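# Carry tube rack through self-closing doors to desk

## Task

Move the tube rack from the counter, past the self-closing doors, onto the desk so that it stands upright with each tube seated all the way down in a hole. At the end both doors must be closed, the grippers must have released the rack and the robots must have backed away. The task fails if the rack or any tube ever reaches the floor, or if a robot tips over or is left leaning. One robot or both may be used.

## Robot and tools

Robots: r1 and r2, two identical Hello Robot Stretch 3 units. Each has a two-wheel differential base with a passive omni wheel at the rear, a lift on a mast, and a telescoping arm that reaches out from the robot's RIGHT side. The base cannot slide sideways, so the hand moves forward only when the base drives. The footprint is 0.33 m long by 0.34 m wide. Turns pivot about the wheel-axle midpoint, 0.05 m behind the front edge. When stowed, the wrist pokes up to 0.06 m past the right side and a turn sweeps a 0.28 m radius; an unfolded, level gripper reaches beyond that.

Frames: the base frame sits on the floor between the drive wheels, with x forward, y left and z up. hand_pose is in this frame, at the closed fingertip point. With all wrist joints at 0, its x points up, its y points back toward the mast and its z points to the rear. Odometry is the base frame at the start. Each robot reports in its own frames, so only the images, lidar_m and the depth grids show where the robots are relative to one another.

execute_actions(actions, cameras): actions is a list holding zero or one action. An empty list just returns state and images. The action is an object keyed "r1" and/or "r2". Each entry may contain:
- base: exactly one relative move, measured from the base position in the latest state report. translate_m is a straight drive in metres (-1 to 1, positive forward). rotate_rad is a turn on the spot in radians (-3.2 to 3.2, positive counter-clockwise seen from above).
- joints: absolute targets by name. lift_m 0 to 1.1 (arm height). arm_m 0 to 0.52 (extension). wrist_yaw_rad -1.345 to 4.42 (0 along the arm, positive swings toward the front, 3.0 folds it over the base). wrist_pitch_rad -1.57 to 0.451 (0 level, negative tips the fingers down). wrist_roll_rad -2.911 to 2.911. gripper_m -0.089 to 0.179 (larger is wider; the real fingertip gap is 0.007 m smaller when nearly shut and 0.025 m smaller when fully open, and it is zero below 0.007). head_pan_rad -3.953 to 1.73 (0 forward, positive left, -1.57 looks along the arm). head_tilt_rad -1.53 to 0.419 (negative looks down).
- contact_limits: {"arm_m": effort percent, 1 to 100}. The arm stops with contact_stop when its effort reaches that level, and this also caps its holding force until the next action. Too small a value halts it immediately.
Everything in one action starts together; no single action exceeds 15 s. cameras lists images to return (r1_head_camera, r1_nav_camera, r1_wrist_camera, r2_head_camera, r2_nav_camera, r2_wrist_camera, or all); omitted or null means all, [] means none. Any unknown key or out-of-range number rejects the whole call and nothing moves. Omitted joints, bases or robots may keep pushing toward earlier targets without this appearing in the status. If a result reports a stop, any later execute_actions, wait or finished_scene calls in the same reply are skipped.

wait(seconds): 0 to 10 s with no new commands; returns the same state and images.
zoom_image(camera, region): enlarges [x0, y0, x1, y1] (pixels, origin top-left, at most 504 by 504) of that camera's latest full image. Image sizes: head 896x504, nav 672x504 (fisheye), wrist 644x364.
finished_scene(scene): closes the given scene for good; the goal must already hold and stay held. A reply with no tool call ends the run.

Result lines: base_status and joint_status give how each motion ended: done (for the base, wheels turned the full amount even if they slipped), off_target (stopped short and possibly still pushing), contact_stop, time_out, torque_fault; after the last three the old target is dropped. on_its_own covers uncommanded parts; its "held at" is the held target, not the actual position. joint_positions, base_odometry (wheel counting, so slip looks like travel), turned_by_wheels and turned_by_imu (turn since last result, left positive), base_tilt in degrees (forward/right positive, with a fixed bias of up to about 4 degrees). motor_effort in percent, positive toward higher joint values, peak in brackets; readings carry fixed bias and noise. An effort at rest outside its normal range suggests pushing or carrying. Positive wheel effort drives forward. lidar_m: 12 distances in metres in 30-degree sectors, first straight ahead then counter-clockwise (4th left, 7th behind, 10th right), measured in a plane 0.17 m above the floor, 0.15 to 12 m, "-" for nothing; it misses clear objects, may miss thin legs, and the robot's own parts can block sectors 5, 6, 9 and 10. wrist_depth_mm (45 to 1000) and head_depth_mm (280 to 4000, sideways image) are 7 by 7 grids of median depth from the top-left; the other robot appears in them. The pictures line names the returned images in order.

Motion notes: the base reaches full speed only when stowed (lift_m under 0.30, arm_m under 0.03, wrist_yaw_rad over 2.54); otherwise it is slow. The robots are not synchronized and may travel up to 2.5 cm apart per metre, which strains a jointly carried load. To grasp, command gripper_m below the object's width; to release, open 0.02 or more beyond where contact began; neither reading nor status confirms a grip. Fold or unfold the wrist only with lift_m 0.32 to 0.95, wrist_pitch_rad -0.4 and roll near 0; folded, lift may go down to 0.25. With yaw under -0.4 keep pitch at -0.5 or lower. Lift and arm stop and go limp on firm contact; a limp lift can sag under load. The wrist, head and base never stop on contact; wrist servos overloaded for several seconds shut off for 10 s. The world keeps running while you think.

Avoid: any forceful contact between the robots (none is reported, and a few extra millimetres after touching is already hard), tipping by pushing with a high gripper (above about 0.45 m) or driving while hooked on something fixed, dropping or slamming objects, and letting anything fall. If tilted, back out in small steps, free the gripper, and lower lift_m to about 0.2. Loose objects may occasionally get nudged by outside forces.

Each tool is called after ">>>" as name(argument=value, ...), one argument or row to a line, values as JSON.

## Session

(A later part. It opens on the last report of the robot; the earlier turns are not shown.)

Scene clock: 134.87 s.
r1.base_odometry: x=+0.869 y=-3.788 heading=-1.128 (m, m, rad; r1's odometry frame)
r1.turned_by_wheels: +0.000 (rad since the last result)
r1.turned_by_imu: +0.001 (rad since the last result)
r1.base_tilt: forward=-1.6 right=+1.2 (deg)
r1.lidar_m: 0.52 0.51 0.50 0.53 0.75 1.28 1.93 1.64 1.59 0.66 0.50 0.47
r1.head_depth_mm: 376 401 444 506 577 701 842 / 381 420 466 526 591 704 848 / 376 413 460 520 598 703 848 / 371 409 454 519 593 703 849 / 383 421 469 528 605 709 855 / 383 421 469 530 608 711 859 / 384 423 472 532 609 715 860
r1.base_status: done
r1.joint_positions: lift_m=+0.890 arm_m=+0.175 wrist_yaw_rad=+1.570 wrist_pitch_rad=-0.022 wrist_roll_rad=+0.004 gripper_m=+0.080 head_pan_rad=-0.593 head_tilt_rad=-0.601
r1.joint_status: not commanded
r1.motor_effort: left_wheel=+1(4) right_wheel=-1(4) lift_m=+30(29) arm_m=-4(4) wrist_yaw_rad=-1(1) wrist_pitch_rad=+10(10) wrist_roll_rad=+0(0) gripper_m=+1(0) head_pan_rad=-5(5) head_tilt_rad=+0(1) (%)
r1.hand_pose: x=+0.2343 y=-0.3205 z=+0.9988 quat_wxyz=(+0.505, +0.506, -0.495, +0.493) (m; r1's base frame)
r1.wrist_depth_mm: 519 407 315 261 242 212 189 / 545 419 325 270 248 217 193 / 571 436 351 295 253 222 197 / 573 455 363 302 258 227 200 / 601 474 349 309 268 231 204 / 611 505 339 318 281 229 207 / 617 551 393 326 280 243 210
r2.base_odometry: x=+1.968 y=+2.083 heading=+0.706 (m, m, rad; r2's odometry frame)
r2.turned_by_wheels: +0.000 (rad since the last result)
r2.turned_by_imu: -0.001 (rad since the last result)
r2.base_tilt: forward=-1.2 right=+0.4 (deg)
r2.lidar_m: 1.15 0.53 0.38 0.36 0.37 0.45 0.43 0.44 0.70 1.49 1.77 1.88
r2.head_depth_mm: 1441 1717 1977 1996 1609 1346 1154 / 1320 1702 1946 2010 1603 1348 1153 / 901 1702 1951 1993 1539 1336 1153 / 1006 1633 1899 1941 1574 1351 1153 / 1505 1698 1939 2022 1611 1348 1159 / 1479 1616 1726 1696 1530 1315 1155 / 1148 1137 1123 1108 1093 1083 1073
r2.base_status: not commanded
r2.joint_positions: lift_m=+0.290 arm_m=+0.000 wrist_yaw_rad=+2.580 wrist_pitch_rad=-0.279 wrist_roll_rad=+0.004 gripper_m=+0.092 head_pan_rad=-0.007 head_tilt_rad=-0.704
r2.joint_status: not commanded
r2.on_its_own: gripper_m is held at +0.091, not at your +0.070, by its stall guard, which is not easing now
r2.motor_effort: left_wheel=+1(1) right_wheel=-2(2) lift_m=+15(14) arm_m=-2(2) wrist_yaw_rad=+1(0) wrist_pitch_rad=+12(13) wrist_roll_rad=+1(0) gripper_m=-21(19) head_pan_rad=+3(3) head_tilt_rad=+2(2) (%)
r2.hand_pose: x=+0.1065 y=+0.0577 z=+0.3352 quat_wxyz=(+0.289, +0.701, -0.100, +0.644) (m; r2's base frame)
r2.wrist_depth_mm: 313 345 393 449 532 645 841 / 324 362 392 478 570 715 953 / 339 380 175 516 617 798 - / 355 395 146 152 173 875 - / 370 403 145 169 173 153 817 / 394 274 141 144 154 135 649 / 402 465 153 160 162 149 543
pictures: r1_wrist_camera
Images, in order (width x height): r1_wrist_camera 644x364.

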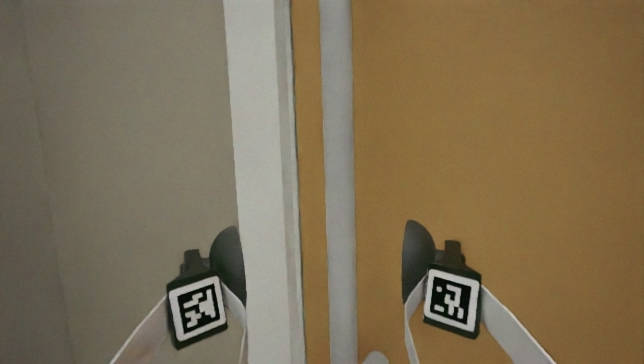

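>>> execute_actions(
  actions=[
    {"r1":{"base":{"translate_m":0.088},"joints":{"arm_m":0.186}}},
  ],
  cameras=[],
)

>>> execute_actions(
  actions=[
    {"r1":{"joints":{"gripper_m":-0.03}}},
  ],
  cameras=["r1_wrist_camera"],
)

>>> execute_actions(
  actions=[
    {"r1":{"base":{"translate_m":-0.07},"joints":{"arm_m":0.152}}},
  ],
  cameras=[],
)

>>> execute_actions(
  actions=[
    {"r1":{"base":{"translate_m":-0.1},"joints":{"arm_m":0.123}}},
  ],
  cameras=[],
)

>>> execute_actions(
  actions=[
    {"r1":{"base":{"translate_m":-0.36},"joints":{"arm_m":0.108}}},
  ],
  cameras=["r1_nav_camera","r1_wrist_camera"],
)

Scene clock: 136.93 s.
r1.base_odometry: x=+0.906 y=-3.868 heading=-1.129 (m, m, rad; r1's odometry frame)
r1.turned_by_wheels: -0.001 (rad since the last result)
r1.turned_by_imu: -0.002 (rad since the last result)
r1.base_tilt: forward=-1.6 right=+1.2 (deg)
r1.lidar_m: 0.44 0.46 0.45 0.48 0.68 1.35 2.00 1.70 1.36 0.56 0.42 0.40
r1.head_depth_mm: 318 350 389 438 517 585 701 / 306 337 380 430 500 585 708 / 311 342 382 424 485 565 680 / 319 350 389 439 504 589 708 / 319 351 391 441 505 592 711 / 319 352 391 441 505 593 710 / 320 352 392 443 506 595 718
r1.base_status: done
r1.joint_positions: lift_m=+0.890 arm_m=+0.186 wrist_yaw_rad=+1.566 wrist_pitch_rad=-0.023 wrist_roll_rad=+0.004 gripper_m=+0.080 head_pan_rad=-0.593 head_tilt_rad=-0.601
r1.joint_status: all done
r1.on_its_own: right_wheel is at rest, and its effort (+30) is outside its rest range (-18 to +18)
r1.motor_effort: left_wheel=-6(8) right_wheel=+30(31) lift_m=+30(29) arm_m=+2(2) wrist_yaw_rad=+3(2) wrist_pitch_rad=+11(11) wrist_roll_rad=+0(0) gripper_m=+0(0) head_pan_rad=-5(4) head_tilt_rad=+0(1) (%)
r1.hand_pose: x=+0.2342 y=-0.3319 z=+0.9985 quat_wxyz=(+0.506, +0.506, -0.496, +0.492) (m; r1's base frame)
r1.wrist_depth_mm: 348 274 213 120 166 146 130 / 362 284 217 124 168 149 133 / 381 295 223 186 173 152 135 / 405 306 228 192 177 154 137 / 421 318 233 134 184 158 140 / 447 338 235 136 193 158 142 / 471 372 246 139 192 168 145
r2.base_odometry: x=+1.968 y=+2.083 heading=+0.706 (m, m, rad; r2's odometry frame)
r2.turned_by_wheels: +0.000 (rad since the last result)
r2.turned_by_imu: +0.000 (rad since the last result)
r2.base_tilt: forward=-1.2 right=+0.4 (deg)
r2.lidar_m: 1.23 0.53 0.38 0.36 0.37 0.45 0.43 0.44 0.70 1.49 1.78 1.87
r2.head_depth_mm: 1503 1727 1963 2005 1602 1345 1155 / 1367 1702 1964 1985 1610 1346 1154 / 1430 1697 1958 1762 1597 1348 1159 / 993 1617 1848 1647 1605 1348 1162 / 1508 1701 1935 1985 1612 1352 1153 / 1480 1637 1733 1705 1526 1326 1153 / 1156 1128 1122 1108 1090 1083 1071
r2.base_status: not commanded
r2.joint_positions: lift_m=+0.290 arm_m=+0.000 wrist_yaw_rad=+2.580 wrist_pitch_rad=-0.279 wrist_roll_rad=+0.004 gripper_m=+0.092 head_pan_rad=-0.007 head_tilt_rad=-0.704
r2.joint_status: not commanded
r2.on_its_own: gripper_m is held at +0.091, not at your +0.070, by its stall guard, which is not easing now
r2.motor_effort: left_wheel=+1(1) right_wheel=-2(2) lift_m=+15(14) arm_m=-2(2) wrist_yaw_rad=+0(0) wrist_pitch_rad=+12(12) wrist_roll_rad=+1(1) gripper_m=-20(19) head_pan_rad=+3(3) head_tilt_rad=+1(1) (%)
r2.hand_pose: x=+0.1065 y=+0.0577 z=+0.3352 quat_wxyz=(+0.289, +0.701, -0.100, +0.644) (m; r2's base frame)
r2.wrist_depth_mm: 313 347 387 451 527 652 838 / 325 362 393 474 570 713 937 / 339 381 176 510 620 777 - / 352 397 146 152 173 860 - / 374 402 145 170 173 153 809 / 393 272 141 144 154 135 650 / 399 470 154 160 162 149 552
pictures: none
No camera images: the call's "cameras" was empty. Leave "cameras" out to get every camera's image.

Scene clock: 138.53 s.
r1.base_odometry: x=+0.906 y=-3.868 heading=-1.128 (m, m, rad; r1's odometry frame)
r1.turned_by_wheels: +0.001 (rad since the last result)
r1.turned_by_imu: +0.002 (rad since the last result)
r1.base_tilt: forward=-1.6 right=+1.2 (deg)
r1.lidar_m: 0.44 0.46 0.45 0.48 0.68 1.35 2.00 1.69 1.35 0.56 0.42 0.40
r1.head_depth_mm: 313 346 384 433 506 580 698 / 305 335 376 428 492 582 699 / 309 341 379 428 483 565 682 / 317 349 388 438 502 588 707 / 318 349 389 438 504 590 711 / 319 350 391 439 505 589 712 / 319 351 391 441 505 593 717
r1.base_status: not commanded
r1.joint_positions: lift_m=+0.890 arm_m=+0.186 wrist_yaw_rad=+1.567 wrist_pitch_rad=-0.021 wrist_roll_rad=+0.004 gripper_m=-0.029 head_pan_rad=-0.593 head_tilt_rad=-0.601
r1.joint_status: all done
r1.motor_effort: left_wheel=+1(6) right_wheel=-8(32) lift_m=+30(31) arm_m=+2(2) wrist_yaw_rad=+3(14) wrist_pitch_rad=+10(11) wrist_roll_rad=+0(0) gripper_m=-15(90) head_pan_rad=-5(5) head_tilt_rad=+1(1) (%)
r1.hand_pose: x=+0.2343 y=-0.3317 z=+0.9990 quat_wxyz=(+0.505, +0.505, -0.496, +0.493) (m; r1's base frame)
r1.wrist_depth_mm: 348 273 212 115 162 143 128 / 362 284 217 119 166 146 130 / 383 295 220 123 169 148 132 / 401 306 226 187 172 151 134 / 420 319 234 126 175 154 136 / 444 333 251 127 174 157 139 / 468 344 252 134 188 160 141
r2.base_odometry: x=+1.968 y=+2.083 heading=+0.706 (m, m, rad; r2's odometry frame)
r2.turned_by_wheels: +0.000 (rad since the last result)
r2.turned_by_imu: +0.000 (rad since the last result)
r2.base_tilt: forward=-1.1 right=+0.4 (deg)
r2.lidar_m: 1.23 0.53 0.38 0.36 0.37 0.45 0.43 0.45 0.70 1.50 1.78 1.88
r2.head_depth_mm: 1493 1714 1953 1994 1611 1337 1152 / 1439 1708 1960 2009 1606 1345 1154 / 1423 1706 1936 1752 1605 1353 1158 / 990 1629 1858 1649 1607 1353 1159 / 1496 1691 1930 1995 1610 1333 1160 / 1471 1632 1727 1703 1522 1322 1155 / 1150 1134 1124 1108 1102 1080 1076
r2.base_status: not commanded
r2.joint_positions: lift_m=+0.290 arm_m=+0.000 wrist_yaw_rad=+2.580 wrist_pitch_rad=-0.279 wrist_roll_rad=+0.004 gripper_m=+0.092 head_pan_rad=-0.007 head_tilt_rad=-0.704
r2.joint_status: not commanded
r2.on_its_own: gripper_m is held at +0.091, not at your +0.070, by its stall guard, which is not easing now
r2.motor_effort: left_wheel=+1(1) right_wheel=-2(2) lift_m=+15(14) arm_m=-2(2) wrist_yaw_rad=+0(1) wrist_pitch_rad=+12(12) wrist_roll_rad=+1(1) gripper_m=-19(20) head_pan_rad=+3(3) head_tilt_rad=+0(1) (%)
r2.hand_pose: x=+0.1065 y=+0.0577 z=+0.3352 quat_wxyz=(+0.289, +0.701, -0.100, +0.644) (m; r2's base frame)
r2.wrist_depth_mm: 315 345 388 456 526 646 837 / 324 364 391 483 576 712 932 / 343 383 176 510 621 787 - / 355 396 146 152 172 883 - / 371 404 145 170 172 153 811 / 392 273 141 144 153 135 660 / 397 466 153 159 161 149 550
pictures: r1_wrist_camera
Images, in order (width x height): r1_wrist_camera 644x364.

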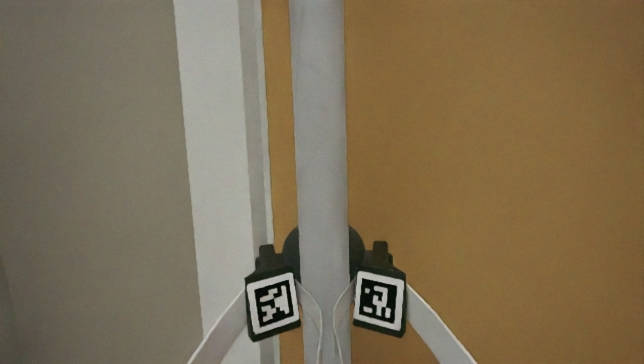

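Scene clock: 140.23 s.
r1.base_odometry: x=+0.876 y=-3.805 heading=-1.127 (m, m, rad; r1's odometry frame)
r1.turned_by_wheels: +0.000 (rad since the last result)
r1.turned_by_imu: +0.001 (rad since the last result)
r1.base_tilt: forward=-1.6 right=+1.1 (deg)
r1.lidar_m: 0.50 0.50 0.49 0.52 0.74 1.30 1.94 1.65 1.55 0.56 0.40 0.39
r1.head_depth_mm: 294 324 362 409 483 509 669 / 301 327 365 405 466 546 659 / 360 398 445 492 565 646 752 / 362 398 444 503 577 679 822 / 370 407 452 510 584 684 824 / 370 407 453 511 587 688 830 / 370 408 454 513 587 686 832
r1.base_status: done
r1.joint_positions: lift_m=+0.890 arm_m=+0.152 wrist_yaw_rad=+1.574 wrist_pitch_rad=-0.021 wrist_roll_rad=+0.004 gripper_m=-0.029 head_pan_rad=-0.593 head_tilt_rad=-0.601
r1.joint_status: all done
r1.motor_effort: left_wheel=+2(4) right_wheel=-6(22) lift_m=+30(30) arm_m=-4(7) wrist_yaw_rad=-4(19) wrist_pitch_rad=+10(11) wrist_roll_rad=+0(0) gripper_m=-15(16) head_pan_rad=-5(5) head_tilt_rad=+0(1) (%)
r1.hand_pose: x=+0.2343 y=-0.2965 z=+0.9990 quat_wxyz=(+0.504, +0.507, -0.495, +0.494) (m; r1's base frame)
r1.wrist_depth_mm: 522 403 331 116 163 147 133 / 548 422 338 118 166 149 135 / 557 432 348 122 170 152 137 / 560 454 359 127 174 156 140 / 570 470 376 125 176 158 142 / 602 492 402 126 177 162 144 / 613 513 399 135 190 164 147
r2.base_odometry: x=+1.968 y=+2.083 heading=+0.706 (m, m, rad; r2's odometry frame)
r2.turned_by_wheels: +0.000 (rad since the last result)
r2.turned_by_imu: +0.000 (rad since the last result)
r2.base_tilt: forward=-1.2 right=+0.4 (deg)
r2.lidar_m: 1.17 0.53 0.38 0.36 0.37 0.45 0.43 0.44 0.71 1.50 1.78 1.82
r2.head_depth_mm: 1424 1654 1900 1998 1609 1343 1154 / 1312 1641 1878 1992 1614 1355 1152 / 917 1624 1855 1756 1565 1343 1158 / 975 1622 1854 1878 1576 1343 1158 / 1493 1688 1934 2000 1604 1344 1156 / 1482 1632 1726 1707 1535 1314 1157 / 1149 1133 1124 1112 1097 1079 1065
r2.base_status: not commanded
r2.joint_positions: lift_m=+0.290 arm_m=+0.000 wrist_yaw_rad=+2.580 wrist_pitch_rad=-0.279 wrist_roll_rad=+0.004 gripper_m=+0.092 head_pan_rad=-0.007 head_tilt_rad=-0.704
r2.joint_status: not commanded
r2.on_its_own: gripper_m is held at +0.091, not at your +0.070, by its stall guard, which is not easing now
r2.motor_effort: left_wheel=+1(1) right_wheel=-2(1) lift_m=+15(14) arm_m=-2(2) wrist_yaw_rad=+0(1) wrist_pitch_rad=+12(12) wrist_roll_rad=+1(1) gripper_m=-20(19) head_pan_rad=+3(3) head_tilt_rad=+2(1) (%)
r2.hand_pose: x=+0.1065 y=+0.0577 z=+0.3352 quat_wxyz=(+0.289, +0.701, -0.100, +0.644) (m; r2's base frame)
r2.wrist_depth_mm: 314 349 391 453 529 642 827 / 326 363 394 476 568 698 954 / 339 381 176 509 621 792 - / 355 395 146 152 173 868 - / 372 403 145 170 172 154 813 / 393 272 141 144 153 135 648 / 402 464 153 160 162 149 548
pictures: none
No camera images: the call's "cameras" was empty. Leave "cameras" out to get every camera's image.

Scene clock: 142.17 s.
r1.base_odometry: x=+0.833 y=-3.714 heading=-1.127 (m, m, rad; r1's odometry frame)
r1.turned_by_wheels: +0.000 (rad since the last result)
r1.turned_by_imu: +0.001 (rad since the last result)
r1.base_tilt: forward=-1.6 right=+1.2 (deg)
r1.lidar_m: 0.59 0.56 0.54 0.57 0.82 1.22 1.85 1.59 1.56 0.58 0.38 0.36
r1.head_depth_mm: 286 307 339 366 354 512 650 / - 301 335 380 424 496 625 / - 298 332 375 430 505 611 / 449 488 546 611 700 820 988 / 432 481 537 612 702 821 990 / 444 489 544 613 703 820 995 / 445 489 543 614 705 827 1000
r1.base_status: done
r1.joint_positions: lift_m=+0.890 arm_m=+0.123 wrist_yaw_rad=+1.600 wrist_pitch_rad=-0.021 wrist_roll_rad=+0.004 gripper_m=-0.029 head_pan_rad=-0.593 head_tilt_rad=-0.601
r1.joint_status: all done
r1.on_its_own: wrist_yaw_rad is at rest, and its effort (-24) is outside its rest range (-12 to +12)
r1.motor_effort: left_wheel=+4(5) right_wheel=-16(23) lift_m=+30(30) arm_m=-1(6) wrist_yaw_rad=-24(23) wrist_pitch_rad=+10(10) wrist_roll_rad=+0(0) gripper_m=-16(16) head_pan_rad=-5(5) head_tilt_rad=+0(0) (%)
r1.hand_pose: x=+0.2342 y=-0.2605 z=+0.9990 quat_wxyz=(+0.497, +0.514, -0.488, +0.501) (m; r1's base frame)
r1.wrist_depth_mm: 604 614 482 118 164 150 138 / 602 628 501 121 168 153 140 / 609 650 515 123 171 157 143 / 605 686 525 124 175 159 146 / 617 683 561 126 179 162 148 / 618 709 598 127 180 165 151 / 632 719 586 135 190 169 154
r2.base_odometry: x=+1.968 y=+2.083 heading=+0.706 (m, m, rad; r2's odometry frame)
r2.turned_by_wheels: +0.000 (rad since the last result)
r2.turned_by_imu: +0.000 (rad since the last result)
r2.base_tilt: forward=-1.1 right=+0.4 (deg)
r2.lidar_m: 1.09 0.53 0.38 0.36 0.37 0.45 0.43 0.45 0.70 1.49 1.77 1.73
r2.head_depth_mm: 1324 1593 1855 1997 1611 1344 1154 / 918 1555 1799 1971 1544 1346 1158 / 873 1466 1714 1873 1488 1348 1155 / 1474 1684 1893 1939 1573 1341 1154 / 1500 1689 1945 2009 1607 1351 1154 / 1479 1620 1737 1698 1528 1321 1154 / 1151 1137 1120 1111 1100 1082 1070
r2.base_status: not commanded
r2.joint_positions: lift_m=+0.290 arm_m=+0.000 wrist_yaw_rad=+2.580 wrist_pitch_rad=-0.279 wrist_roll_rad=+0.004 gripper_m=+0.092 head_pan_rad=-0.007 head_tilt_rad=-0.704
r2.joint_status: not commanded
r2.on_its_own: gripper_m is held at +0.091, not at your +0.070, by its stall guard, which is not easing now
r2.motor_effort: left_wheel=+1(1) right_wheel=-2(1) lift_m=+15(14) arm_m=-2(2) wrist_yaw_rad=+0(0) wrist_pitch_rad=+13(12) wrist_roll_rad=+0(0) gripper_m=-19(19) head_pan_rad=+2(3) head_tilt_rad=+1(1) (%)
r2.hand_pose: x=+0.1065 y=+0.0577 z=+0.3352 quat_wxyz=(+0.289, +0.701, -0.100, +0.644) (m; r2's base frame)
r2.wrist_depth_mm: 316 344 391 456 531 646 836 / 323 362 394 485 581 713 937 / 339 377 176 510 626 780 - / 357 393 147 152 173 858 - / 374 404 145 170 172 153 828 / 392 273 141 144 154 135 648 / 401 468 153 159 161 149 547
pictures: none
No camera images: the call's "cameras" was empty. Leave "cameras" out to get every camera's image.

Scene clock: 146.70 s.
r1.base_odometry: x=+0.679 y=-3.389 heading=-1.127 (m, m, rad; r1's odometry frame)
r1.turned_by_wheels: +0.000 (rad since the last result)
r1.turned_by_imu: +0.008 (rad since the last result)
r1.base_tilt: forward=-1.6 right=+1.1 (deg)
r1.lidar_m: 0.90 0.76 0.74 0.78 1.12 1.37 1.54 1.39 1.36 1.04 0.37 0.30
r1.head_depth_mm: - - 363 413 480 594 767 / - 290 317 354 322 393 644 / - - 298 336 381 453 555 / - - 285 310 352 409 498 / - - 291 313 1074 1298 1254 / 745 801 886 984 1125 1324 1265 / 699 778 868 984 1123 1324 1274
r1.base_status: done
r1.joint_positions: lift_m=+0.890 arm_m=+0.108 wrist_yaw_rad=+1.745 wrist_pitch_rad=-0.021 wrist_roll_rad=+0.005 gripper_m=-0.029 head_pan_rad=-0.593 head_tilt_rad=-0.601
r1.joint_status: all done
r1.on_its_own: wrist_yaw_rad is held at +1.735, not at your +1.570, by its stall guard, which is not easing now
r1.motor_effort: left_wheel=+1(7) right_wheel=-7(35) lift_m=+30(30) arm_m=+2(3) wrist_yaw_rad=-8(57) wrist_pitch_rad=+10(10) wrist_roll_rad=-1(0) gripper_m=-16(22) head_pan_rad=-5(5) head_tilt_rad=+1(0) (%)
r1.hand_pose: x=+0.2305 y=-0.2083 z=+0.9991 quat_wxyz=(+0.459, +0.547, -0.450, +0.536) (m; r1's base frame)
r1.wrist_depth_mm: 716 839 186 117 172 166 160 / 717 857 192 119 176 169 163 / 739 874 194 121 179 173 166 / 733 881 201 124 183 177 170 / 752 885 206 127 189 181 174 / 759 896 977 127 191 184 177 / 756 905 217 202 199 189 181
r2.base_odometry: x=+1.968 y=+2.083 heading=+0.706 (m, m, rad; r2's odometry frame)
r2.turned_by_wheels: +0.000 (rad since the last result)
r2.turned_by_imu: -0.001 (rad since the last result)
r2.base_tilt: forward=-1.2 right=+0.4 (deg)
r2.lidar_m: 1.28 0.53 0.38 0.36 0.37 0.45 0.43 0.44 0.70 1.49 1.77 0.84
r2.head_depth_mm: 1024 756 894 1814 1412 1275 1155 / - 3445 1448 1558 1338 1286 1157 / - 3659 2555 2021 1612 1344 1161 / 1509 1689 1937 1983 1610 1342 1159 / 1507 1697 1945 1999 1603 1347 1157 / 1477 1642 1734 1706 1533 1316 1157 / 1143 1134 1119 1108 1093 1083 1075
r2.base_status: not commanded
r2.joint_positions: lift_m=+0.290 arm_m=+0.000 wrist_yaw_rad=+2.580 wrist_pitch_rad=-0.279 wrist_roll_rad=+0.004 gripper_m=+0.092 head_pan_rad=-0.007 head_tilt_rad=-0.704
r2.joint_status: not commanded
r2.on_its_own: gripper_m is held at +0.091, not at your +0.070, by its stall guard, which is not easing now
r2.motor_effort: left_wheel=+1(1) right_wheel=-2(2) lift_m=+15(14) arm_m=-2(2) wrist_yaw_rad=+1(0) wrist_pitch_rad=+12(12) wrist_roll_rad=+1(1) gripper_m=-20(18) head_pan_rad=+3(3) head_tilt_rad=+1(2) (%)
r2.hand_pose: x=+0.1065 y=+0.0577 z=+0.3352 quat_wxyz=(+0.289, +0.701, -0.100, +0.644) (m; r2's base frame)
r2.wrist_depth_mm: 313 344 392 448 534 652 842 / 324 363 392 477 568 710 927 / 340 381 176 513 618 792 - / 355 395 146 152 173 872 - / 372 402 145 170 172 153 824 / 393 272 141 144 154 134 648 / 401 468 153 160 162 149 547
pictures: r1_nav_camera (sideways: a quarter turn counterclockwise sets it upright), r1_wrist_camera
Images, in order (width x height): r1_nav_camera 672x504, r1_wrist_camera 644x364.

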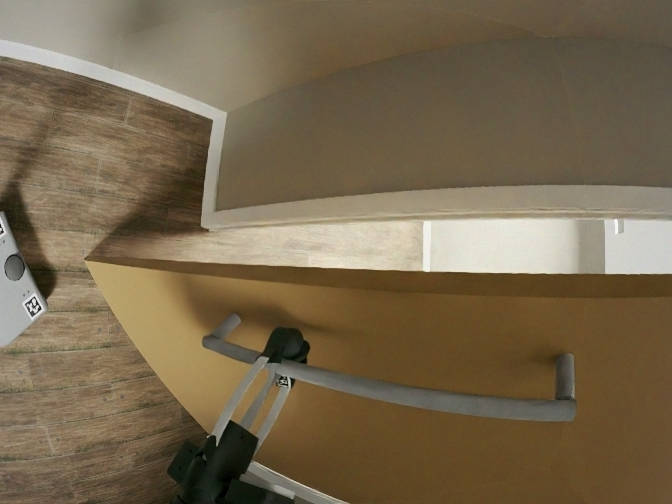

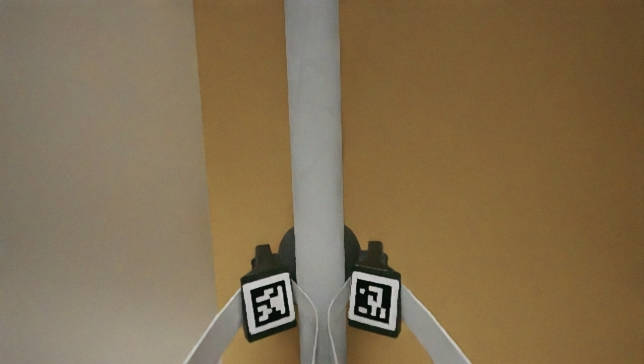

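>>> execute_actions(
  actions=[
    {"r1":{"base":{"translate_m":-0.14},"joints":{"arm_m":0.122}}},
  ],
  cameras=[],
)

>>> execute_actions(
  actions=[
    {"r1":{"base":{"translate_m":-0.11},"joints":{"arm_m":0.152}}},
  ],
  cameras=[],
)

>>> execute_actions(
  actions=[
    {"r1":{"base":{"translate_m":-0.1},"joints":{"arm_m":0.194}}},
  ],
  cameras=[],
)

>>> execute_actions(
  actions=[
    {"r1":{"base":{"translate_m":-0.08},"joints":{"arm_m":0.24}},"r2":{"base":{"translate_m":0.2}}},
  ],
  cameras=["r2_nav_camera"],
)

Scene clock: 149.23 s.
r1.base_odometry: x=+0.618 y=-3.263 heading=-1.127 (m, m, rad; r1's odometry frame)
r1.turned_by_wheels: +0.000 (rad since the last result)
r1.turned_by_imu: +0.000 (rad since the last result)
r1.base_tilt: forward=-1.6 right=+1.2 (deg)
r1.lidar_m: 1.01 0.84 0.82 0.86 1.23 1.27 1.42 1.31 1.28 1.31 0.39 0.29
r1.head_depth_mm: 289 313 352 301 501 664 908 / - 293 327 376 408 447 687 / - - 295 332 379 454 551 / - - - 300 343 402 494 / - - 2808 2115 1752 1458 1266 / 3670 - 2725 1152 1292 1432 1267 / 832 897 994 1127 1285 1448 1275
r1.base_status: done
r1.joint_positions: lift_m=+0.890 arm_m=+0.122 wrist_yaw_rad=+1.731 wrist_pitch_rad=-0.020 wrist_roll_rad=+0.005 gripper_m=-0.029 head_pan_rad=-0.593 head_tilt_rad=-0.601
r1.joint_status: all done
r1.on_its_own: wrist_yaw_rad is held at +1.735, not at your +1.570, by its stall guard, which is not easing now
r1.motor_effort: left_wheel=+1(2) right_wheel=-5(26) lift_m=+30(30) arm_m=+2(7) wrist_yaw_rad=+3(32) wrist_pitch_rad=+10(10) wrist_roll_rad=+0(0) gripper_m=-14(18) head_pan_rad=-5(5) head_tilt_rad=+1(0) (%)
r1.hand_pose: x=+0.2311 y=-0.2258 z=+0.9992 quat_wxyz=(+0.463, +0.544, -0.453, +0.533) (m; r1's base frame)
r1.wrist_depth_mm: 790 902 179 116 180 180 181 / 787 915 182 119 183 185 185 / 794 938 186 123 187 188 190 / 809 964 190 129 192 193 193 / 820 968 194 125 196 197 198 / 842 996 200 127 200 201 202 / 835 - 205 135 206 206 206
r2.base_odometry: x=+1.968 y=+2.083 heading=+0.706 (m, m, rad; r2's odometry frame)
r2.turned_by_wheels: +0.000 (rad since the last result)
r2.turned_by_imu: +0.000 (rad since the last result)
r2.base_tilt: forward=-1.1 right=+0.4 (deg)
r2.lidar_m: 1.61 0.53 0.38 0.36 0.37 0.45 0.43 0.45 0.71 1.49 1.77 0.76
r2.head_depth_mm: - 3442 1291 1488 1297 1192 1153 / - 3865 2654 2005 1599 1289 1153 / - 3627 2540 2005 1612 1345 1157 / 1504 1700 1941 1999 1604 1356 1158 / 1503 1691 1944 2008 1604 1352 1164 / 1478 1636 1730 1691 1537 1310 1162 / 1139 1137 1121 1108 1092 1083 1069
r2.base_status: not commanded
r2.joint_positions: lift_m=+0.290 arm_m=+0.000 wrist_yaw_rad=+2.580 wrist_pitch_rad=-0.279 wrist_roll_rad=+0.004 gripper_m=+0.092 head_pan_rad=-0.007 head_tilt_rad=-0.704
r2.joint_status: not commanded
r2.on_its_own: gripper_m is held at +0.091, not at your +0.070, by its stall guard, which is not easing now
r2.motor_effort: left_wheel=+1(1) right_wheel=-2(1) lift_m=+16(14) arm_m=-3(2) wrist_yaw_rad=+0(1) wrist_pitch_rad=+12(12) wrist_roll_rad=+1(1) gripper_m=-20(20) head_pan_rad=+3(4) head_tilt_rad=+1(2) (%)
r2.hand_pose: x=+0.1065 y=+0.0577 z=+0.3352 quat_wxyz=(+0.289, +0.701, -0.100, +0.644) (m; r2's base frame)
r2.wrist_depth_mm: 312 345 391 450 534 650 829 / 323 360 394 486 571 714 931 / 339 379 175 513 619 795 - / 354 392 146 152 173 858 - / 373 405 145 170 172 153 821 / 392 272 140 144 154 135 664 / 398 468 153 160 161 149 548
pictures: none
No camera images: the call's "cameras" was empty. Leave "cameras" out to get every camera's image.

Scene clock: 151.37 s.
r1.base_odometry: x=+0.571 y=-3.164 heading=-1.126 (m, m, rad; r1's odometry frame)
r1.turned_by_wheels: +0.000 (rad since the last result)
r1.turned_by_imu: +0.000 (rad since the last result)
r1.base_tilt: forward=-1.6 right=+1.2 (deg)
r1.lidar_m: 1.11 0.90 0.88 0.92 1.01 1.25 1.31 1.25 1.22 1.29 0.38 0.30
r1.head_depth_mm: 293 325 376 417 350 700 1087 / - 290 318 370 424 509 707 / - - 290 312 360 427 521 / - - 294 319 374 1375 1216 / 3690 - 3093 2256 1795 1477 1255 / 3734 - 3137 1365 1456 1499 1267 / 3660 1001 1095 1246 1417 1483 1268
r1.base_status: done
r1.joint_positions: lift_m=+0.890 arm_m=+0.152 wrist_yaw_rad=+1.729 wrist_pitch_rad=-0.020 wrist_roll_rad=+0.005 gripper_m=-0.029 head_pan_rad=-0.593 head_tilt_rad=-0.601
r1.joint_status: all done
r1.on_its_own: wrist_yaw_rad is held at +1.735, not at your +1.570, by its stall guard, which is not easing now
r1.motor_effort: left_wheel=+1(3) right_wheel=-8(25) lift_m=+30(30) arm_m=+2(6) wrist_yaw_rad=+4(33) wrist_pitch_rad=+10(10) wrist_roll_rad=+0(0) gripper_m=-15(18) head_pan_rad=-5(5) head_tilt_rad=+1(1) (%)
r1.hand_pose: x=+0.2311 y=-0.2563 z=+0.9993 quat_wxyz=(+0.463, +0.544, -0.454, +0.532) (m; r1's base frame)
r1.wrist_depth_mm: 877 920 174 116 187 194 202 / 861 983 178 119 190 198 205 / 874 968 181 123 195 202 211 / 879 966 184 187 198 207 216 / 891 - 189 125 204 212 221 / 882 - 191 127 209 217 227 / 905 - 199 136 214 223 233
r2.base_odometry: x=+1.968 y=+2.083 heading=+0.706 (m, m, rad; r2's odometry frame)
r2.turned_by_wheels: +0.000 (rad since the last result)
r2.turned_by_imu: +0.000 (rad since the last result)
r2.base_tilt: forward=-1.1 right=+0.4 (deg)
r2.lidar_m: 1.62 0.53 0.38 0.36 0.37 0.45 0.43 0.45 0.71 1.49 1.78 0.72
r2.head_depth_mm: - 3940 2617 1862 1565 1197 1151 / - 3904 2663 2002 1604 1349 1160 / - 3673 2529 2008 1615 1344 1159 / 1512 1697 1949 2005 1613 1351 1158 / 1505 1683 1931 2013 1604 1344 1157 / 1472 1617 1730 1686 1523 1316 1157 / 1146 1135 1122 1109 1091 1080 1073
r2.base_status: not commanded
r2.joint_positions: lift_m=+0.290 arm_m=+0.000 wrist_yaw_rad=+2.580 wrist_pitch_rad=-0.279 wrist_roll_rad=+0.004 gripper_m=+0.092 head_pan_rad=-0.007 head_tilt_rad=-0.704
r2.joint_status: not commanded
r2.on_its_own: gripper_m is held at +0.091, not at your +0.070, by its stall guard, which is not easing now
r2.motor_effort: left_wheel=+1(0) right_wheel=-2(2) lift_m=+15(14) arm_m=-2(2) wrist_yaw_rad=+1(0) wrist_pitch_rad=+12(12) wrist_roll_rad=+1(1) gripper_m=-19(20) head_pan_rad=+3(2) head_tilt_rad=+1(2) (%)
r2.hand_pose: x=+0.1065 y=+0.0577 z=+0.3352 quat_wxyz=(+0.289, +0.701, -0.100, +0.644) (m; r2's base frame)
r2.wrist_depth_mm: 314 346 388 448 532 647 837 / 324 362 392 486 577 715 930 / 343 378 176 507 624 785 - / 356 393 146 152 172 881 - / 371 401 145 170 172 153 825 / 394 272 141 144 153 134 647 / 399 465 153 160 162 149 552
pictures: none
No camera images: the call's "cameras" was empty. Leave "cameras" out to get every camera's image.

Scene clock: 153.30 s.
r1.base_odometry: x=+0.528 y=-3.073 heading=-1.126 (m, m, rad; r1's odometry frame)
r1.turned_by_wheels: +0.000 (rad since the last result)
r1.turned_by_imu: +0.000 (rad since the last result)
r1.base_tilt: forward=-1.6 right=+1.2 (deg)
r1.lidar_m: 1.21 0.96 0.93 0.83 0.83 1.17 1.21 1.20 1.17 1.23 0.35 0.31
r1.head_depth_mm: - 306 355 438 545 594 1193 / - - 291 326 392 483 671 / 3777 - 306 333 382 435 533 / 3782 - 3119 2254 1761 1467 1258 / 3766 - 3126 2269 1799 1487 1264 / 3822 - 3162 2208 1583 1481 1262 / 3720 1133 1208 1338 1536 1481 1270
r1.base_status: done
r1.joint_positions: lift_m=+0.890 arm_m=+0.194 wrist_yaw_rad=+1.732 wrist_pitch_rad=-0.019 wrist_roll_rad=+0.005 gripper_m=-0.029 head_pan_rad=-0.593 head_tilt_rad=-0.601
r1.joint_status: all done
r1.on_its_own: wrist_yaw_rad is held at +1.735, not at your +1.570, by its stall guard, which is not easing now
r1.motor_effort: left_wheel=+2(4) right_wheel=-9(24) lift_m=+30(30) arm_m=+2(7) wrist_yaw_rad=+2(32) wrist_pitch_rad=+10(9) wrist_roll_rad=+0(0) gripper_m=-15(18) head_pan_rad=-6(6) head_tilt_rad=+1(1) (%)
r1.hand_pose: x=+0.2311 y=-0.2977 z=+0.9994 quat_wxyz=(+0.463, +0.544, -0.454, +0.533) (m; r1's base frame)
r1.wrist_depth_mm: 929 165 171 116 195 208 226 / 946 168 174 119 199 213 232 / 964 173 177 122 202 218 237 / 964 - 181 127 207 225 244 / 970 - 184 125 213 230 250 / 974 - 185 127 220 234 257 / - - 193 136 222 242 264
r2.base_odometry: x=+1.968 y=+2.083 heading=+0.706 (m, m, rad; r2's odometry frame)
r2.turned_by_wheels: +0.000 (rad since the last result)
r2.turned_by_imu: +0.000 (rad since the last result)
r2.base_tilt: forward=-1.1 right=+0.4 (deg)
r2.lidar_m: 1.62 0.53 0.38 0.36 0.37 0.45 0.43 0.45 0.71 1.49 1.77 0.69
r2.head_depth_mm: - 3907 2674 2006 1612 1348 1161 / - 3960 2666 1994 1608 1342 1154 / - 3640 2516 1990 1608 1346 1154 / 1494 1685 1949 2014 1608 1348 1158 / 1491 1689 1931 2012 1625 1345 1159 / 1473 1628 1733 1702 1524 1316 1161 / 1151 1136 1120 1105 1098 1085 1070
r2.base_status: not commanded
r2.joint_positions: lift_m=+0.290 arm_m=+0.000 wrist_yaw_rad=+2.580 wrist_pitch_rad=-0.279 wrist_roll_rad=+0.004 gripper_m=+0.092 head_pan_rad=-0.007 head_tilt_rad=-0.704
r2.joint_status: not commanded
r2.on_its_own: gripper_m is held at +0.091, not at your +0.070, by its stall guard, which is not easing now
r2.motor_effort: left_wheel=+1(0) right_wheel=-2(2) lift_m=+15(14) arm_m=-2(2) wrist_yaw_rad=+0(1) wrist_pitch_rad=+12(12) wrist_roll_rad=+1(1) gripper_m=-20(20) head_pan_rad=+3(3) head_tilt_rad=+1(2) (%)
r2.hand_pose: x=+0.1065 y=+0.0577 z=+0.3352 quat_wxyz=(+0.289, +0.701, -0.100, +0.644) (m; r2's base frame)
r2.wrist_depth_mm: 312 342 389 452 532 652 839 / 324 363 390 483 570 722 927 / 337 380 175 514 621 779 - / 355 395 146 152 173 870 - / 370 403 145 170 172 153 828 / 389 271 141 144 154 134 657 / 396 461 153 160 162 149 547
pictures: none
No camera images: the call's "cameras" was empty. Leave "cameras" out to get every camera's image.

Scene clock: 155.83 s.
r1.base_odometry: x=+0.494 y=-3.001 heading=-1.126 (m, m, rad; r1's odometry frame)
r1.turned_by_wheels: +0.000 (rad since the last result)
r1.turned_by_imu: +0.001 (rad since the last result)
r1.base_tilt: forward=-1.5 right=+1.2 (deg)
r1.lidar_m: 1.28 1.00 0.98 0.68 1.08 1.10 1.13 1.15 1.12 1.19 0.33 0.34
r1.head_depth_mm: - - 298 347 480 727 1214 / 3815 - 2636 351 391 453 562 / 3824 - 3040 2254 1760 1467 1251 / 3800 - 3016 2258 1796 1466 1253 / 3865 - 3136 2272 1783 1473 1261 / 3778 - 3183 2275 1707 1490 1266 / 3902 - 1305 1420 1633 1484 1273
r1.base_status: done
r1.joint_positions: lift_m=+0.890 arm_m=+0.240 wrist_yaw_rad=+1.739 wrist_pitch_rad=-0.019 wrist_roll_rad=+0.005 gripper_m=-0.029 head_pan_rad=-0.593 head_tilt_rad=-0.601
r1.joint_status: all done
r1.on_its_own: wrist_yaw_rad is held at +1.735, not at your +1.570, by its stall guard, which is not easing now
r1.motor_effort: left_wheel=+3(5) right_wheel=-12(27) lift_m=+29(30) arm_m=+3(6) wrist_yaw_rad=-3(25) wrist_pitch_rad=+9(9) wrist_roll_rad=+0(0) gripper_m=-15(17) head_pan_rad=-5(5) head_tilt_rad=+0(0) (%)
r1.hand_pose: x=+0.2308 y=-0.3418 z=+0.9996 quat_wxyz=(+0.461, +0.546, -0.452, +0.535) (m; r1's base frame)
r1.wrist_depth_mm: - 158 169 116 201 224 251 / - 161 171 119 206 229 259 / - 164 175 121 211 236 267 / - 169 178 125 216 242 273 / - 172 180 125 222 246 283 / - - 183 127 230 253 289 / - - 191 199 230 261 300
r2.base_odometry: x=+2.120 y=+2.213 heading=+0.706 (m, m, rad; r2's odometry frame)
r2.turned_by_wheels: +0.000 (rad since the last result)
r2.turned_by_imu: +0.001 (rad since the last result)
r2.base_tilt: forward=-1.1 right=+0.4 (deg)
r2.lidar_m: 1.58 0.54 0.38 0.37 0.38 0.50 0.63 0.65 0.98 1.72 0.56 0.97
r2.head_depth_mm: - 3937 2657 1996 1605 1347 1156 / - 3893 2646 2001 1612 1346 1157 / - 3442 2544 1966 1600 1349 1157 / 1333 1497 1709 1926 1613 1351 1156 / 1327 1502 1719 1908 1611 1351 1156 / 1323 1465 1642 1718 1540 1346 1156 / 1164 1144 1145 1126 1115 1101 1079
r2.base_status: done
r2.joint_positions: lift_m=+0.290 arm_m=+0.000 wrist_yaw_rad=+2.580 wrist_pitch_rad=-0.279 wrist_roll_rad=+0.004 gripper_m=+0.092 head_pan_rad=-0.007 head_tilt_rad=-0.703
r2.joint_status: not commanded
r2.on_its_own: gripper_m is held at +0.091, not at your +0.070, by its stall guard, which is not easing now
r2.motor_effort: left_wheel=+1(8) right_wheel=-2(8) lift_m=+15(15) arm_m=-2(2) wrist_yaw_rad=+0(0) wrist_pitch_rad=+12(13) wrist_roll_rad=+1(0) gripper_m=-20(19) head_pan_rad=+3(3) head_tilt_rad=+2(1) (%)
r2.hand_pose: x=+0.1065 y=+0.0577 z=+0.3352 quat_wxyz=(+0.289, +0.701, -0.100, +0.644) (m; r2's base frame)
r2.wrist_depth_mm: 317 351 398 460 546 665 857 / 329 369 400 487 586 721 928 / 345 387 175 524 633 791 - / 361 399 146 153 173 897 - / 378 409 145 170 172 153 824 / 399 276 141 144 154 135 650 / 408 476 153 161 162 149 546
pictures: r2_nav_camera (sideways: a quarter turn counterclockwise sets it upright)
Images, in order (width x height): r2_nav_camera 672x504.

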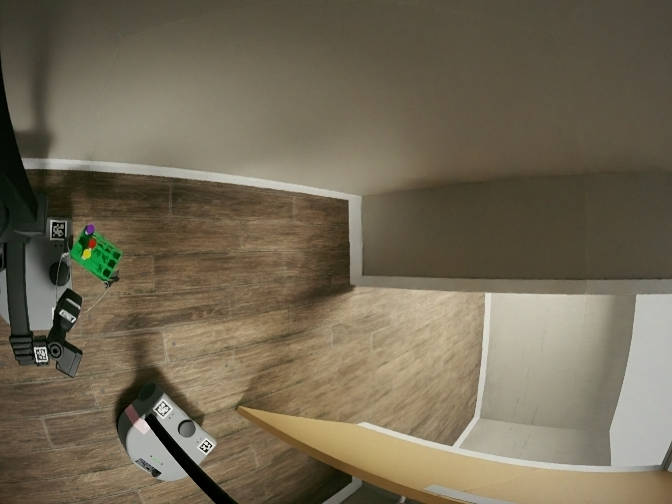

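>>> execute_actions(
  actions=[
    {"r1":{"base":{"translate_m":-0.07},"joints":{"arm_m":0.285}},"r2":{"base":{"translate_m":0.7}}},
  ],
  cameras=[],
)

>>> execute_actions(
  actions=[
    {"r2":{"base":{"rotate_rad":-0.56},"joints":{"head_tilt_rad":-0.5,"head_pan_rad":0.6}}},
  ],
  cameras=[],
)

>>> execute_actions(
  actions=[
    {"r2":{"base":{"translate_m":1.0}}},
  ],
  cameras=["r2_nav_camera","r1_nav_camera","r2_wrist_camera"],
)

Scene clock: 160.07 s.
r1.base_odometry: x=+0.464 y=-2.938 heading=-1.125 (m, m, rad; r1's odometry frame)
r1.turned_by_wheels: +0.000 (rad since the last result)
r1.turned_by_imu: +0.001 (rad since the last result)
r1.base_tilt: forward=-1.6 right=+1.2 (deg)
r1.lidar_m: 1.35 0.70 1.02 1.07 1.07 1.04 1.06 1.11 1.08 1.15 0.36 4.56
r1.head_depth_mm: 3881 - 2874 372 411 496 1213 / 3835 - 3026 2238 1767 1426 1176 / 3857 - 3033 2237 1765 1468 1256 / 3883 - 3085 2274 1786 1468 1255 / 3876 - 3117 2278 1777 1477 1256 / 3907 - 3121 2301 1761 1493 1261 / 3987 - 1364 1490 1668 1491 1274
r1.base_status: done
r1.joint_positions: lift_m=+0.890 arm_m=+0.285 wrist_yaw_rad=+1.735 wrist_pitch_rad=-0.018 wrist_roll_rad=+0.005 gripper_m=-0.029 head_pan_rad=-0.593 head_tilt_rad=-0.601
r1.joint_status: all done
r1.on_its_own: wrist_yaw_rad is held at +1.735, not at your +1.570, by its stall guard, which is not easing now
r1.motor_effort: left_wheel=+4(5) right_wheel=-14(31) lift_m=+30(31) arm_m=+3(5) wrist_yaw_rad=+0(20) wrist_pitch_rad=+9(9) wrist_roll_rad=+0(0) gripper_m=-15(16) head_pan_rad=-5(5) head_tilt_rad=+1(1) (%)
r1.hand_pose: x=+0.2309 y=-0.3877 z=+0.9997 quat_wxyz=(+0.461, +0.545, -0.453, +0.534) (m; r1's base frame)
r1.wrist_depth_mm: - 151 167 116 211 244 288 / - 155 170 119 215 249 298 / - 158 173 122 219 255 305 / - 162 176 127 225 262 313 / - 165 178 125 233 269 325 / - 169 178 127 244 278 337 / - 174 186 136 239 287 346
r2.base_odometry: x=+2.653 y=+2.667 heading=+0.706 (m, m, rad; r2's odometry frame)
r2.turned_by_wheels: +0.000 (rad since the last result)
r2.turned_by_imu: +0.004 (rad since the last result)
r2.base_tilt: forward=-1.2 right=+0.4 (deg)
r2.lidar_m: 0.88 0.57 0.41 0.39 0.40 0.54 1.33 1.46 0.69 0.72 0.84 3.75
r2.head_depth_mm: 3607 3780 2650 2005 1614 1339 1156 / 3567 3767 2671 1999 1606 1338 1157 / 717 820 962 1174 1527 1350 1158 / 728 820 942 1095 1327 1344 1158 / 727 818 938 1096 1321 1353 1160 / 723 818 934 1092 1319 1347 1159 / 723 817 931 1065 1168 1161 1107
r2.base_status: done
r2.joint_positions: lift_m=+0.290 arm_m=+0.000 wrist_yaw_rad=+2.580 wrist_pitch_rad=-0.279 wrist_roll_rad=+0.004 gripper_m=+0.092 head_pan_rad=-0.007 head_tilt_rad=-0.703
r2.joint_status: not commanded
r2.on_its_own: gripper_m is held at +0.091, not at your +0.070, by its stall guard, which is not easing now
r2.motor_effort: left_wheel=+0(8) right_wheel=-1(8) lift_m=+15(14) arm_m=-2(3) wrist_yaw_rad=+1(1) wrist_pitch_rad=+12(12) wrist_roll_rad=+1(1) gripper_m=-20(20) head_pan_rad=+3(4) head_tilt_rad=+1(2) (%)
r2.hand_pose: x=+0.1065 y=+0.0577 z=+0.3352 quat_wxyz=(+0.289, +0.701, -0.100, +0.644) (m; r2's base frame)
r2.wrist_depth_mm: 336 366 416 481 563 692 672 / 347 386 425 508 608 741 695 / 363 408 176 552 660 794 715 / 380 421 146 152 173 865 720 / 396 430 145 170 173 153 744 / 419 287 141 144 153 135 654 / 427 488 152 160 162 149 551
pictures: none
No camera images: the call's "cameras" was empty. Leave "cameras" out to get every camera's image.

Scene clock: 161.43 s.
r1.base_odometry: x=+0.464 y=-2.938 heading=-1.125 (m, m, rad; r1's odometry frame)
r1.turned_by_wheels: +0.000 (rad since the last result)
r1.turned_by_imu: +0.000 (rad since the last result)
r1.base_tilt: forward=-1.6 right=+1.2 (deg)
r1.lidar_m: 1.35 0.70 1.01 1.07 1.07 1.04 1.06 1.11 1.08 1.14 0.36 4.53
r1.head_depth_mm: 3831 - 2864 373 410 498 1213 / 3820 - 3002 2224 1774 1429 1176 / 3903 - 3060 2230 1767 1471 1254 / 3874 - 3067 2243 1770 1480 1254 / 3868 - 3105 2301 1788 1478 1263 / 3917 - 3150 2333 1745 1483 1269 / 3963 - 1367 1494 1678 1487 1266
r1.base_status: not commanded
r1.joint_positions: lift_m=+0.890 arm_m=+0.285 wrist_yaw_rad=+1.735 wrist_pitch_rad=-0.018 wrist_roll_rad=+0.005 gripper_m=-0.029 head_pan_rad=-0.593 head_tilt_rad=-0.601
r1.joint_status: not commanded
r1.on_its_own: wrist_yaw_rad is held at +1.735, not at your +1.570, by its stall guard, which is not easing now
r1.motor_effort: left_wheel=+4(3) right_wheel=-14(14) lift_m=+31(30) arm_m=+3(2) wrist_yaw_rad=+0(1) wrist_pitch_rad=+9(9) wrist_roll_rad=+0(0) gripper_m=-15(15) head_pan_rad=-5(5) head_tilt_rad=+0(0) (%)
r1.hand_pose: x=+0.2309 y=-0.3877 z=+0.9997 quat_wxyz=(+0.461, +0.545, -0.453, +0.534) (m; r1's base frame)
r1.wrist_depth_mm: - 150 167 116 212 244 286 / - 154 170 119 216 248 295 / - 158 172 122 220 257 304 / - 162 175 127 225 262 313 / - 166 179 125 232 271 324 / - 169 178 127 244 277 337 / - 173 186 136 239 285 348
r2.base_odometry: x=+2.653 y=+2.667 heading=+0.146 (m, m, rad; r2's odometry frame)
r2.turned_by_wheels: -0.560 (rad since the last result)
r2.turned_by_imu: -0.565 (rad since the last result)
r2.base_tilt: forward=-1.2 right=+0.4 (deg)
r2.lidar_m: 3.62 0.88 0.59 0.41 0.39 0.40 0.52 1.21 1.44 0.69 0.72 0.81
r2.head_depth_mm: 3466 3780 - 2703 1965 1536 1278 / 747 3645 3985 2700 1970 1547 1273 / 715 781 851 942 1083 1266 1266 / 719 782 865 959 1080 1238 1275 / 719 787 865 965 1084 1245 1280 / 721 789 869 966 1086 1247 1269 / 724 789 871 966 1052 1103 1120
r2.base_status: done
r2.joint_positions: lift_m=+0.290 arm_m=+0.000 wrist_yaw_rad=+2.580 wrist_pitch_rad=-0.279 wrist_roll_rad=+0.004 gripper_m=+0.092 head_pan_rad=+0.593 head_tilt_rad=-0.507
r2.joint_status: all done
r2.on_its_own: gripper_m is held at +0.091, not at your +0.070, by its stall guard, which is not easing now
r2.motor_effort: left_wheel=+1(7) right_wheel=-2(10) lift_m=+15(15) arm_m=-2(2) wrist_yaw_rad=+0(0) wrist_pitch_rad=+12(12) wrist_roll_rad=+0(1) gripper_m=-19(20) head_pan_rad=+4(34) head_tilt_rad=+3(17) (%)
r2.hand_pose: x=+0.1065 y=+0.0577 z=+0.3352 quat_wxyz=(+0.289, +0.701, -0.100, +0.644) (m; r2's base frame)
r2.wrist_depth_mm: 378 473 633 887 821 740 - / 393 487 590 930 882 765 - / 401 507 176 987 903 834 - / 416 511 146 153 173 894 - / 425 490 145 170 172 153 810 / 438 311 141 144 154 134 652 / 424 501 153 160 162 149 547
pictures: none
No camera images: the call's "cameras" was empty. Leave "cameras" out to get every camera's image.

Scene clock: 166.43 s.
r1.base_odometry: x=+0.464 y=-2.938 heading=-1.125 (m, m, rad; r1's odometry frame)
r1.turned_by_wheels: +0.000 (rad since the last result)
r1.turned_by_imu: +0.001 (rad since the last result)
r1.base_tilt: forward=-1.5 right=+1.2 (deg)
r1.lidar_m: 1.35 1.04 1.02 1.07 1.07 1.04 1.06 1.11 1.08 1.15 0.36 1.19
r1.head_depth_mm: 3843 - 2859 372 409 498 1214 / 3791 - 3028 2234 1759 1419 1167 / 3910 - 3086 2263 1724 1463 1242 / 3875 - 3066 2259 1549 1433 1246 / 3968 - 2800 1338 1558 1448 1261 / 3773 - 3130 2290 1751 1491 1265 / 3928 - 1364 1502 1668 1492 1279
r1.base_status: not commanded
r1.joint_positions: lift_m=+0.890 arm_m=+0.285 wrist_yaw_rad=+1.735 wrist_pitch_rad=-0.018 wrist_roll_rad=+0.005 gripper_m=-0.029 head_pan_rad=-0.593 head_tilt_rad=-0.601
r1.joint_status: not commanded
r1.on_its_own: wrist_yaw_rad is held at +1.735, not at your +1.570, by its stall guard, which is not easing now
r1.motor_effort: left_wheel=+3(4) right_wheel=-14(14) lift_m=+29(30) arm_m=+2(3) wrist_yaw_rad=+0(0) wrist_pitch_rad=+9(9) wrist_roll_rad=+0(0) gripper_m=-15(15) head_pan_rad=-5(5) head_tilt_rad=+0(0) (%)
r1.hand_pose: x=+0.2309 y=-0.3877 z=+0.9997 quat_wxyz=(+0.461, +0.545, -0.453, +0.534) (m; r1's base frame)
r1.wrist_depth_mm: - 151 167 116 212 243 287 / - 155 170 119 216 250 298 / - 158 173 122 220 256 306 / - 161 175 127 225 263 314 / - 166 178 125 232 270 325 / - 169 178 127 245 276 336 / - 174 187 136 238 286 349
r2.base_odometry: x=+3.642 y=+2.812 heading=+0.146 (m, m, rad; r2's odometry frame)
r2.turned_by_wheels: +0.000 (rad since the last result)
r2.turned_by_imu: +0.006 (rad since the last result)
r2.base_tilt: forward=-1.2 right=+0.4 (deg)
r2.lidar_m: 2.90 3.29 3.37 0.43 0.41 0.97 1.27 0.86 0.54 0.49 0.50 0.61
r2.head_depth_mm: 2756 3024 3335 2707 1962 1543 1273 / 2752 3010 3364 2700 1962 1545 1276 / 2759 3057 3338 2698 1989 1553 1278 / 2795 3041 3327 2727 1963 1547 1273 / 2796 3046 3355 2684 1974 1540 1267 / 2808 3101 3371 2693 1988 1545 1273 / 2826 3074 3369 2686 1971 1542 1272
r2.base_status: done
r2.joint_positions: lift_m=+0.290 arm_m=+0.000 wrist_yaw_rad=+2.580 wrist_pitch_rad=-0.279 wrist_roll_rad=+0.004 gripper_m=+0.092 head_pan_rad=+0.593 head_tilt_rad=-0.506
r2.joint_status: not commanded
r2.on_its_own: gripper_m is held at +0.091, not at your +0.070, by its stall guard, which is not easing now
r2.motor_effort: left_wheel=+0(8) right_wheel=-1(7) lift_m=+15(14) arm_m=-2(2) wrist_yaw_rad=+0(0) wrist_pitch_rad=+12(13) wrist_roll_rad=+1(1) gripper_m=-19(19) head_pan_rad=+3(3) head_tilt_rad=+4(2) (%)
r2.hand_pose: x=+0.1065 y=+0.0577 z=+0.3352 quat_wxyz=(+0.289, +0.701, -0.100, +0.644) (m; r2's base frame)
r2.wrist_depth_mm: - - - - - - - / - - - - - - - / - - 175 - - - - / 964 - 146 152 173 - - / 453 768 145 170 172 153 826 / 453 355 141 144 154 135 649 / 439 503 153 160 162 149 547
pictures: r1_nav_camera (sideways: a quarter turn counterclockwise sets it upright), r2_nav_camera (sideways: a quarter turn counterclockwise sets it upright), r2_wrist_camera
Images, in order (width x height): r1_nav_camera 672x504, r2_nav_camera 672x504, r2_wrist_camera 644x364.

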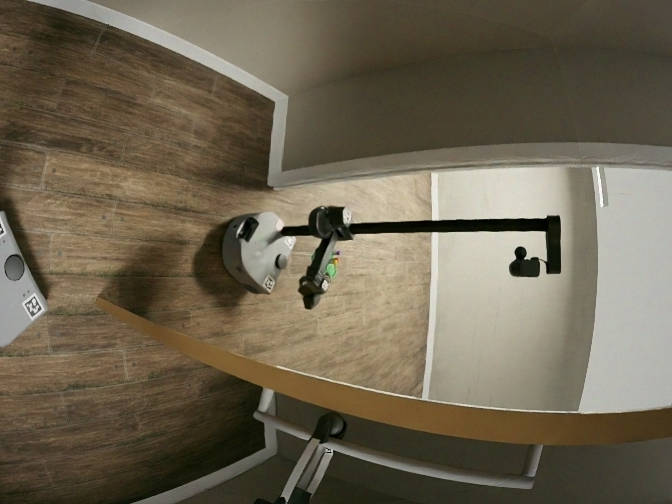

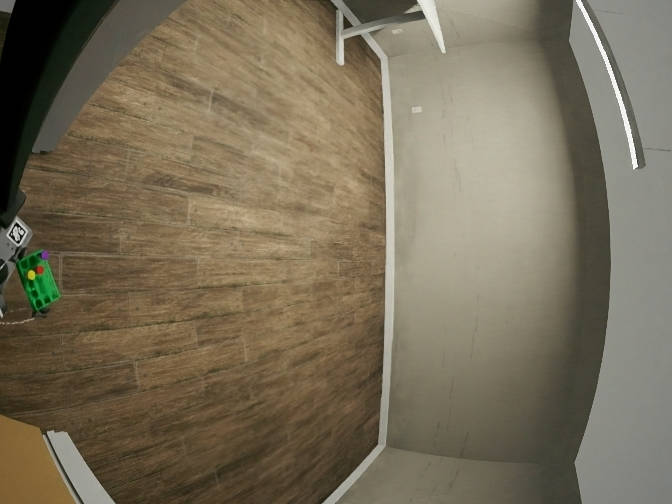

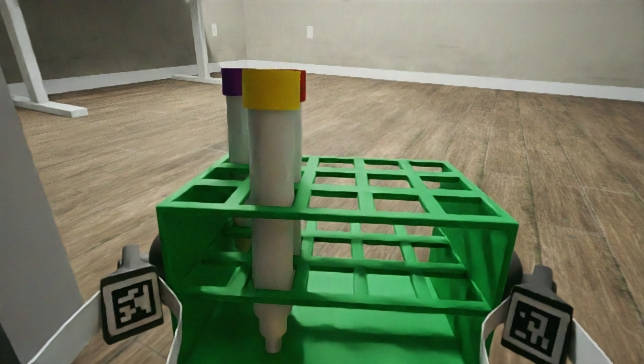

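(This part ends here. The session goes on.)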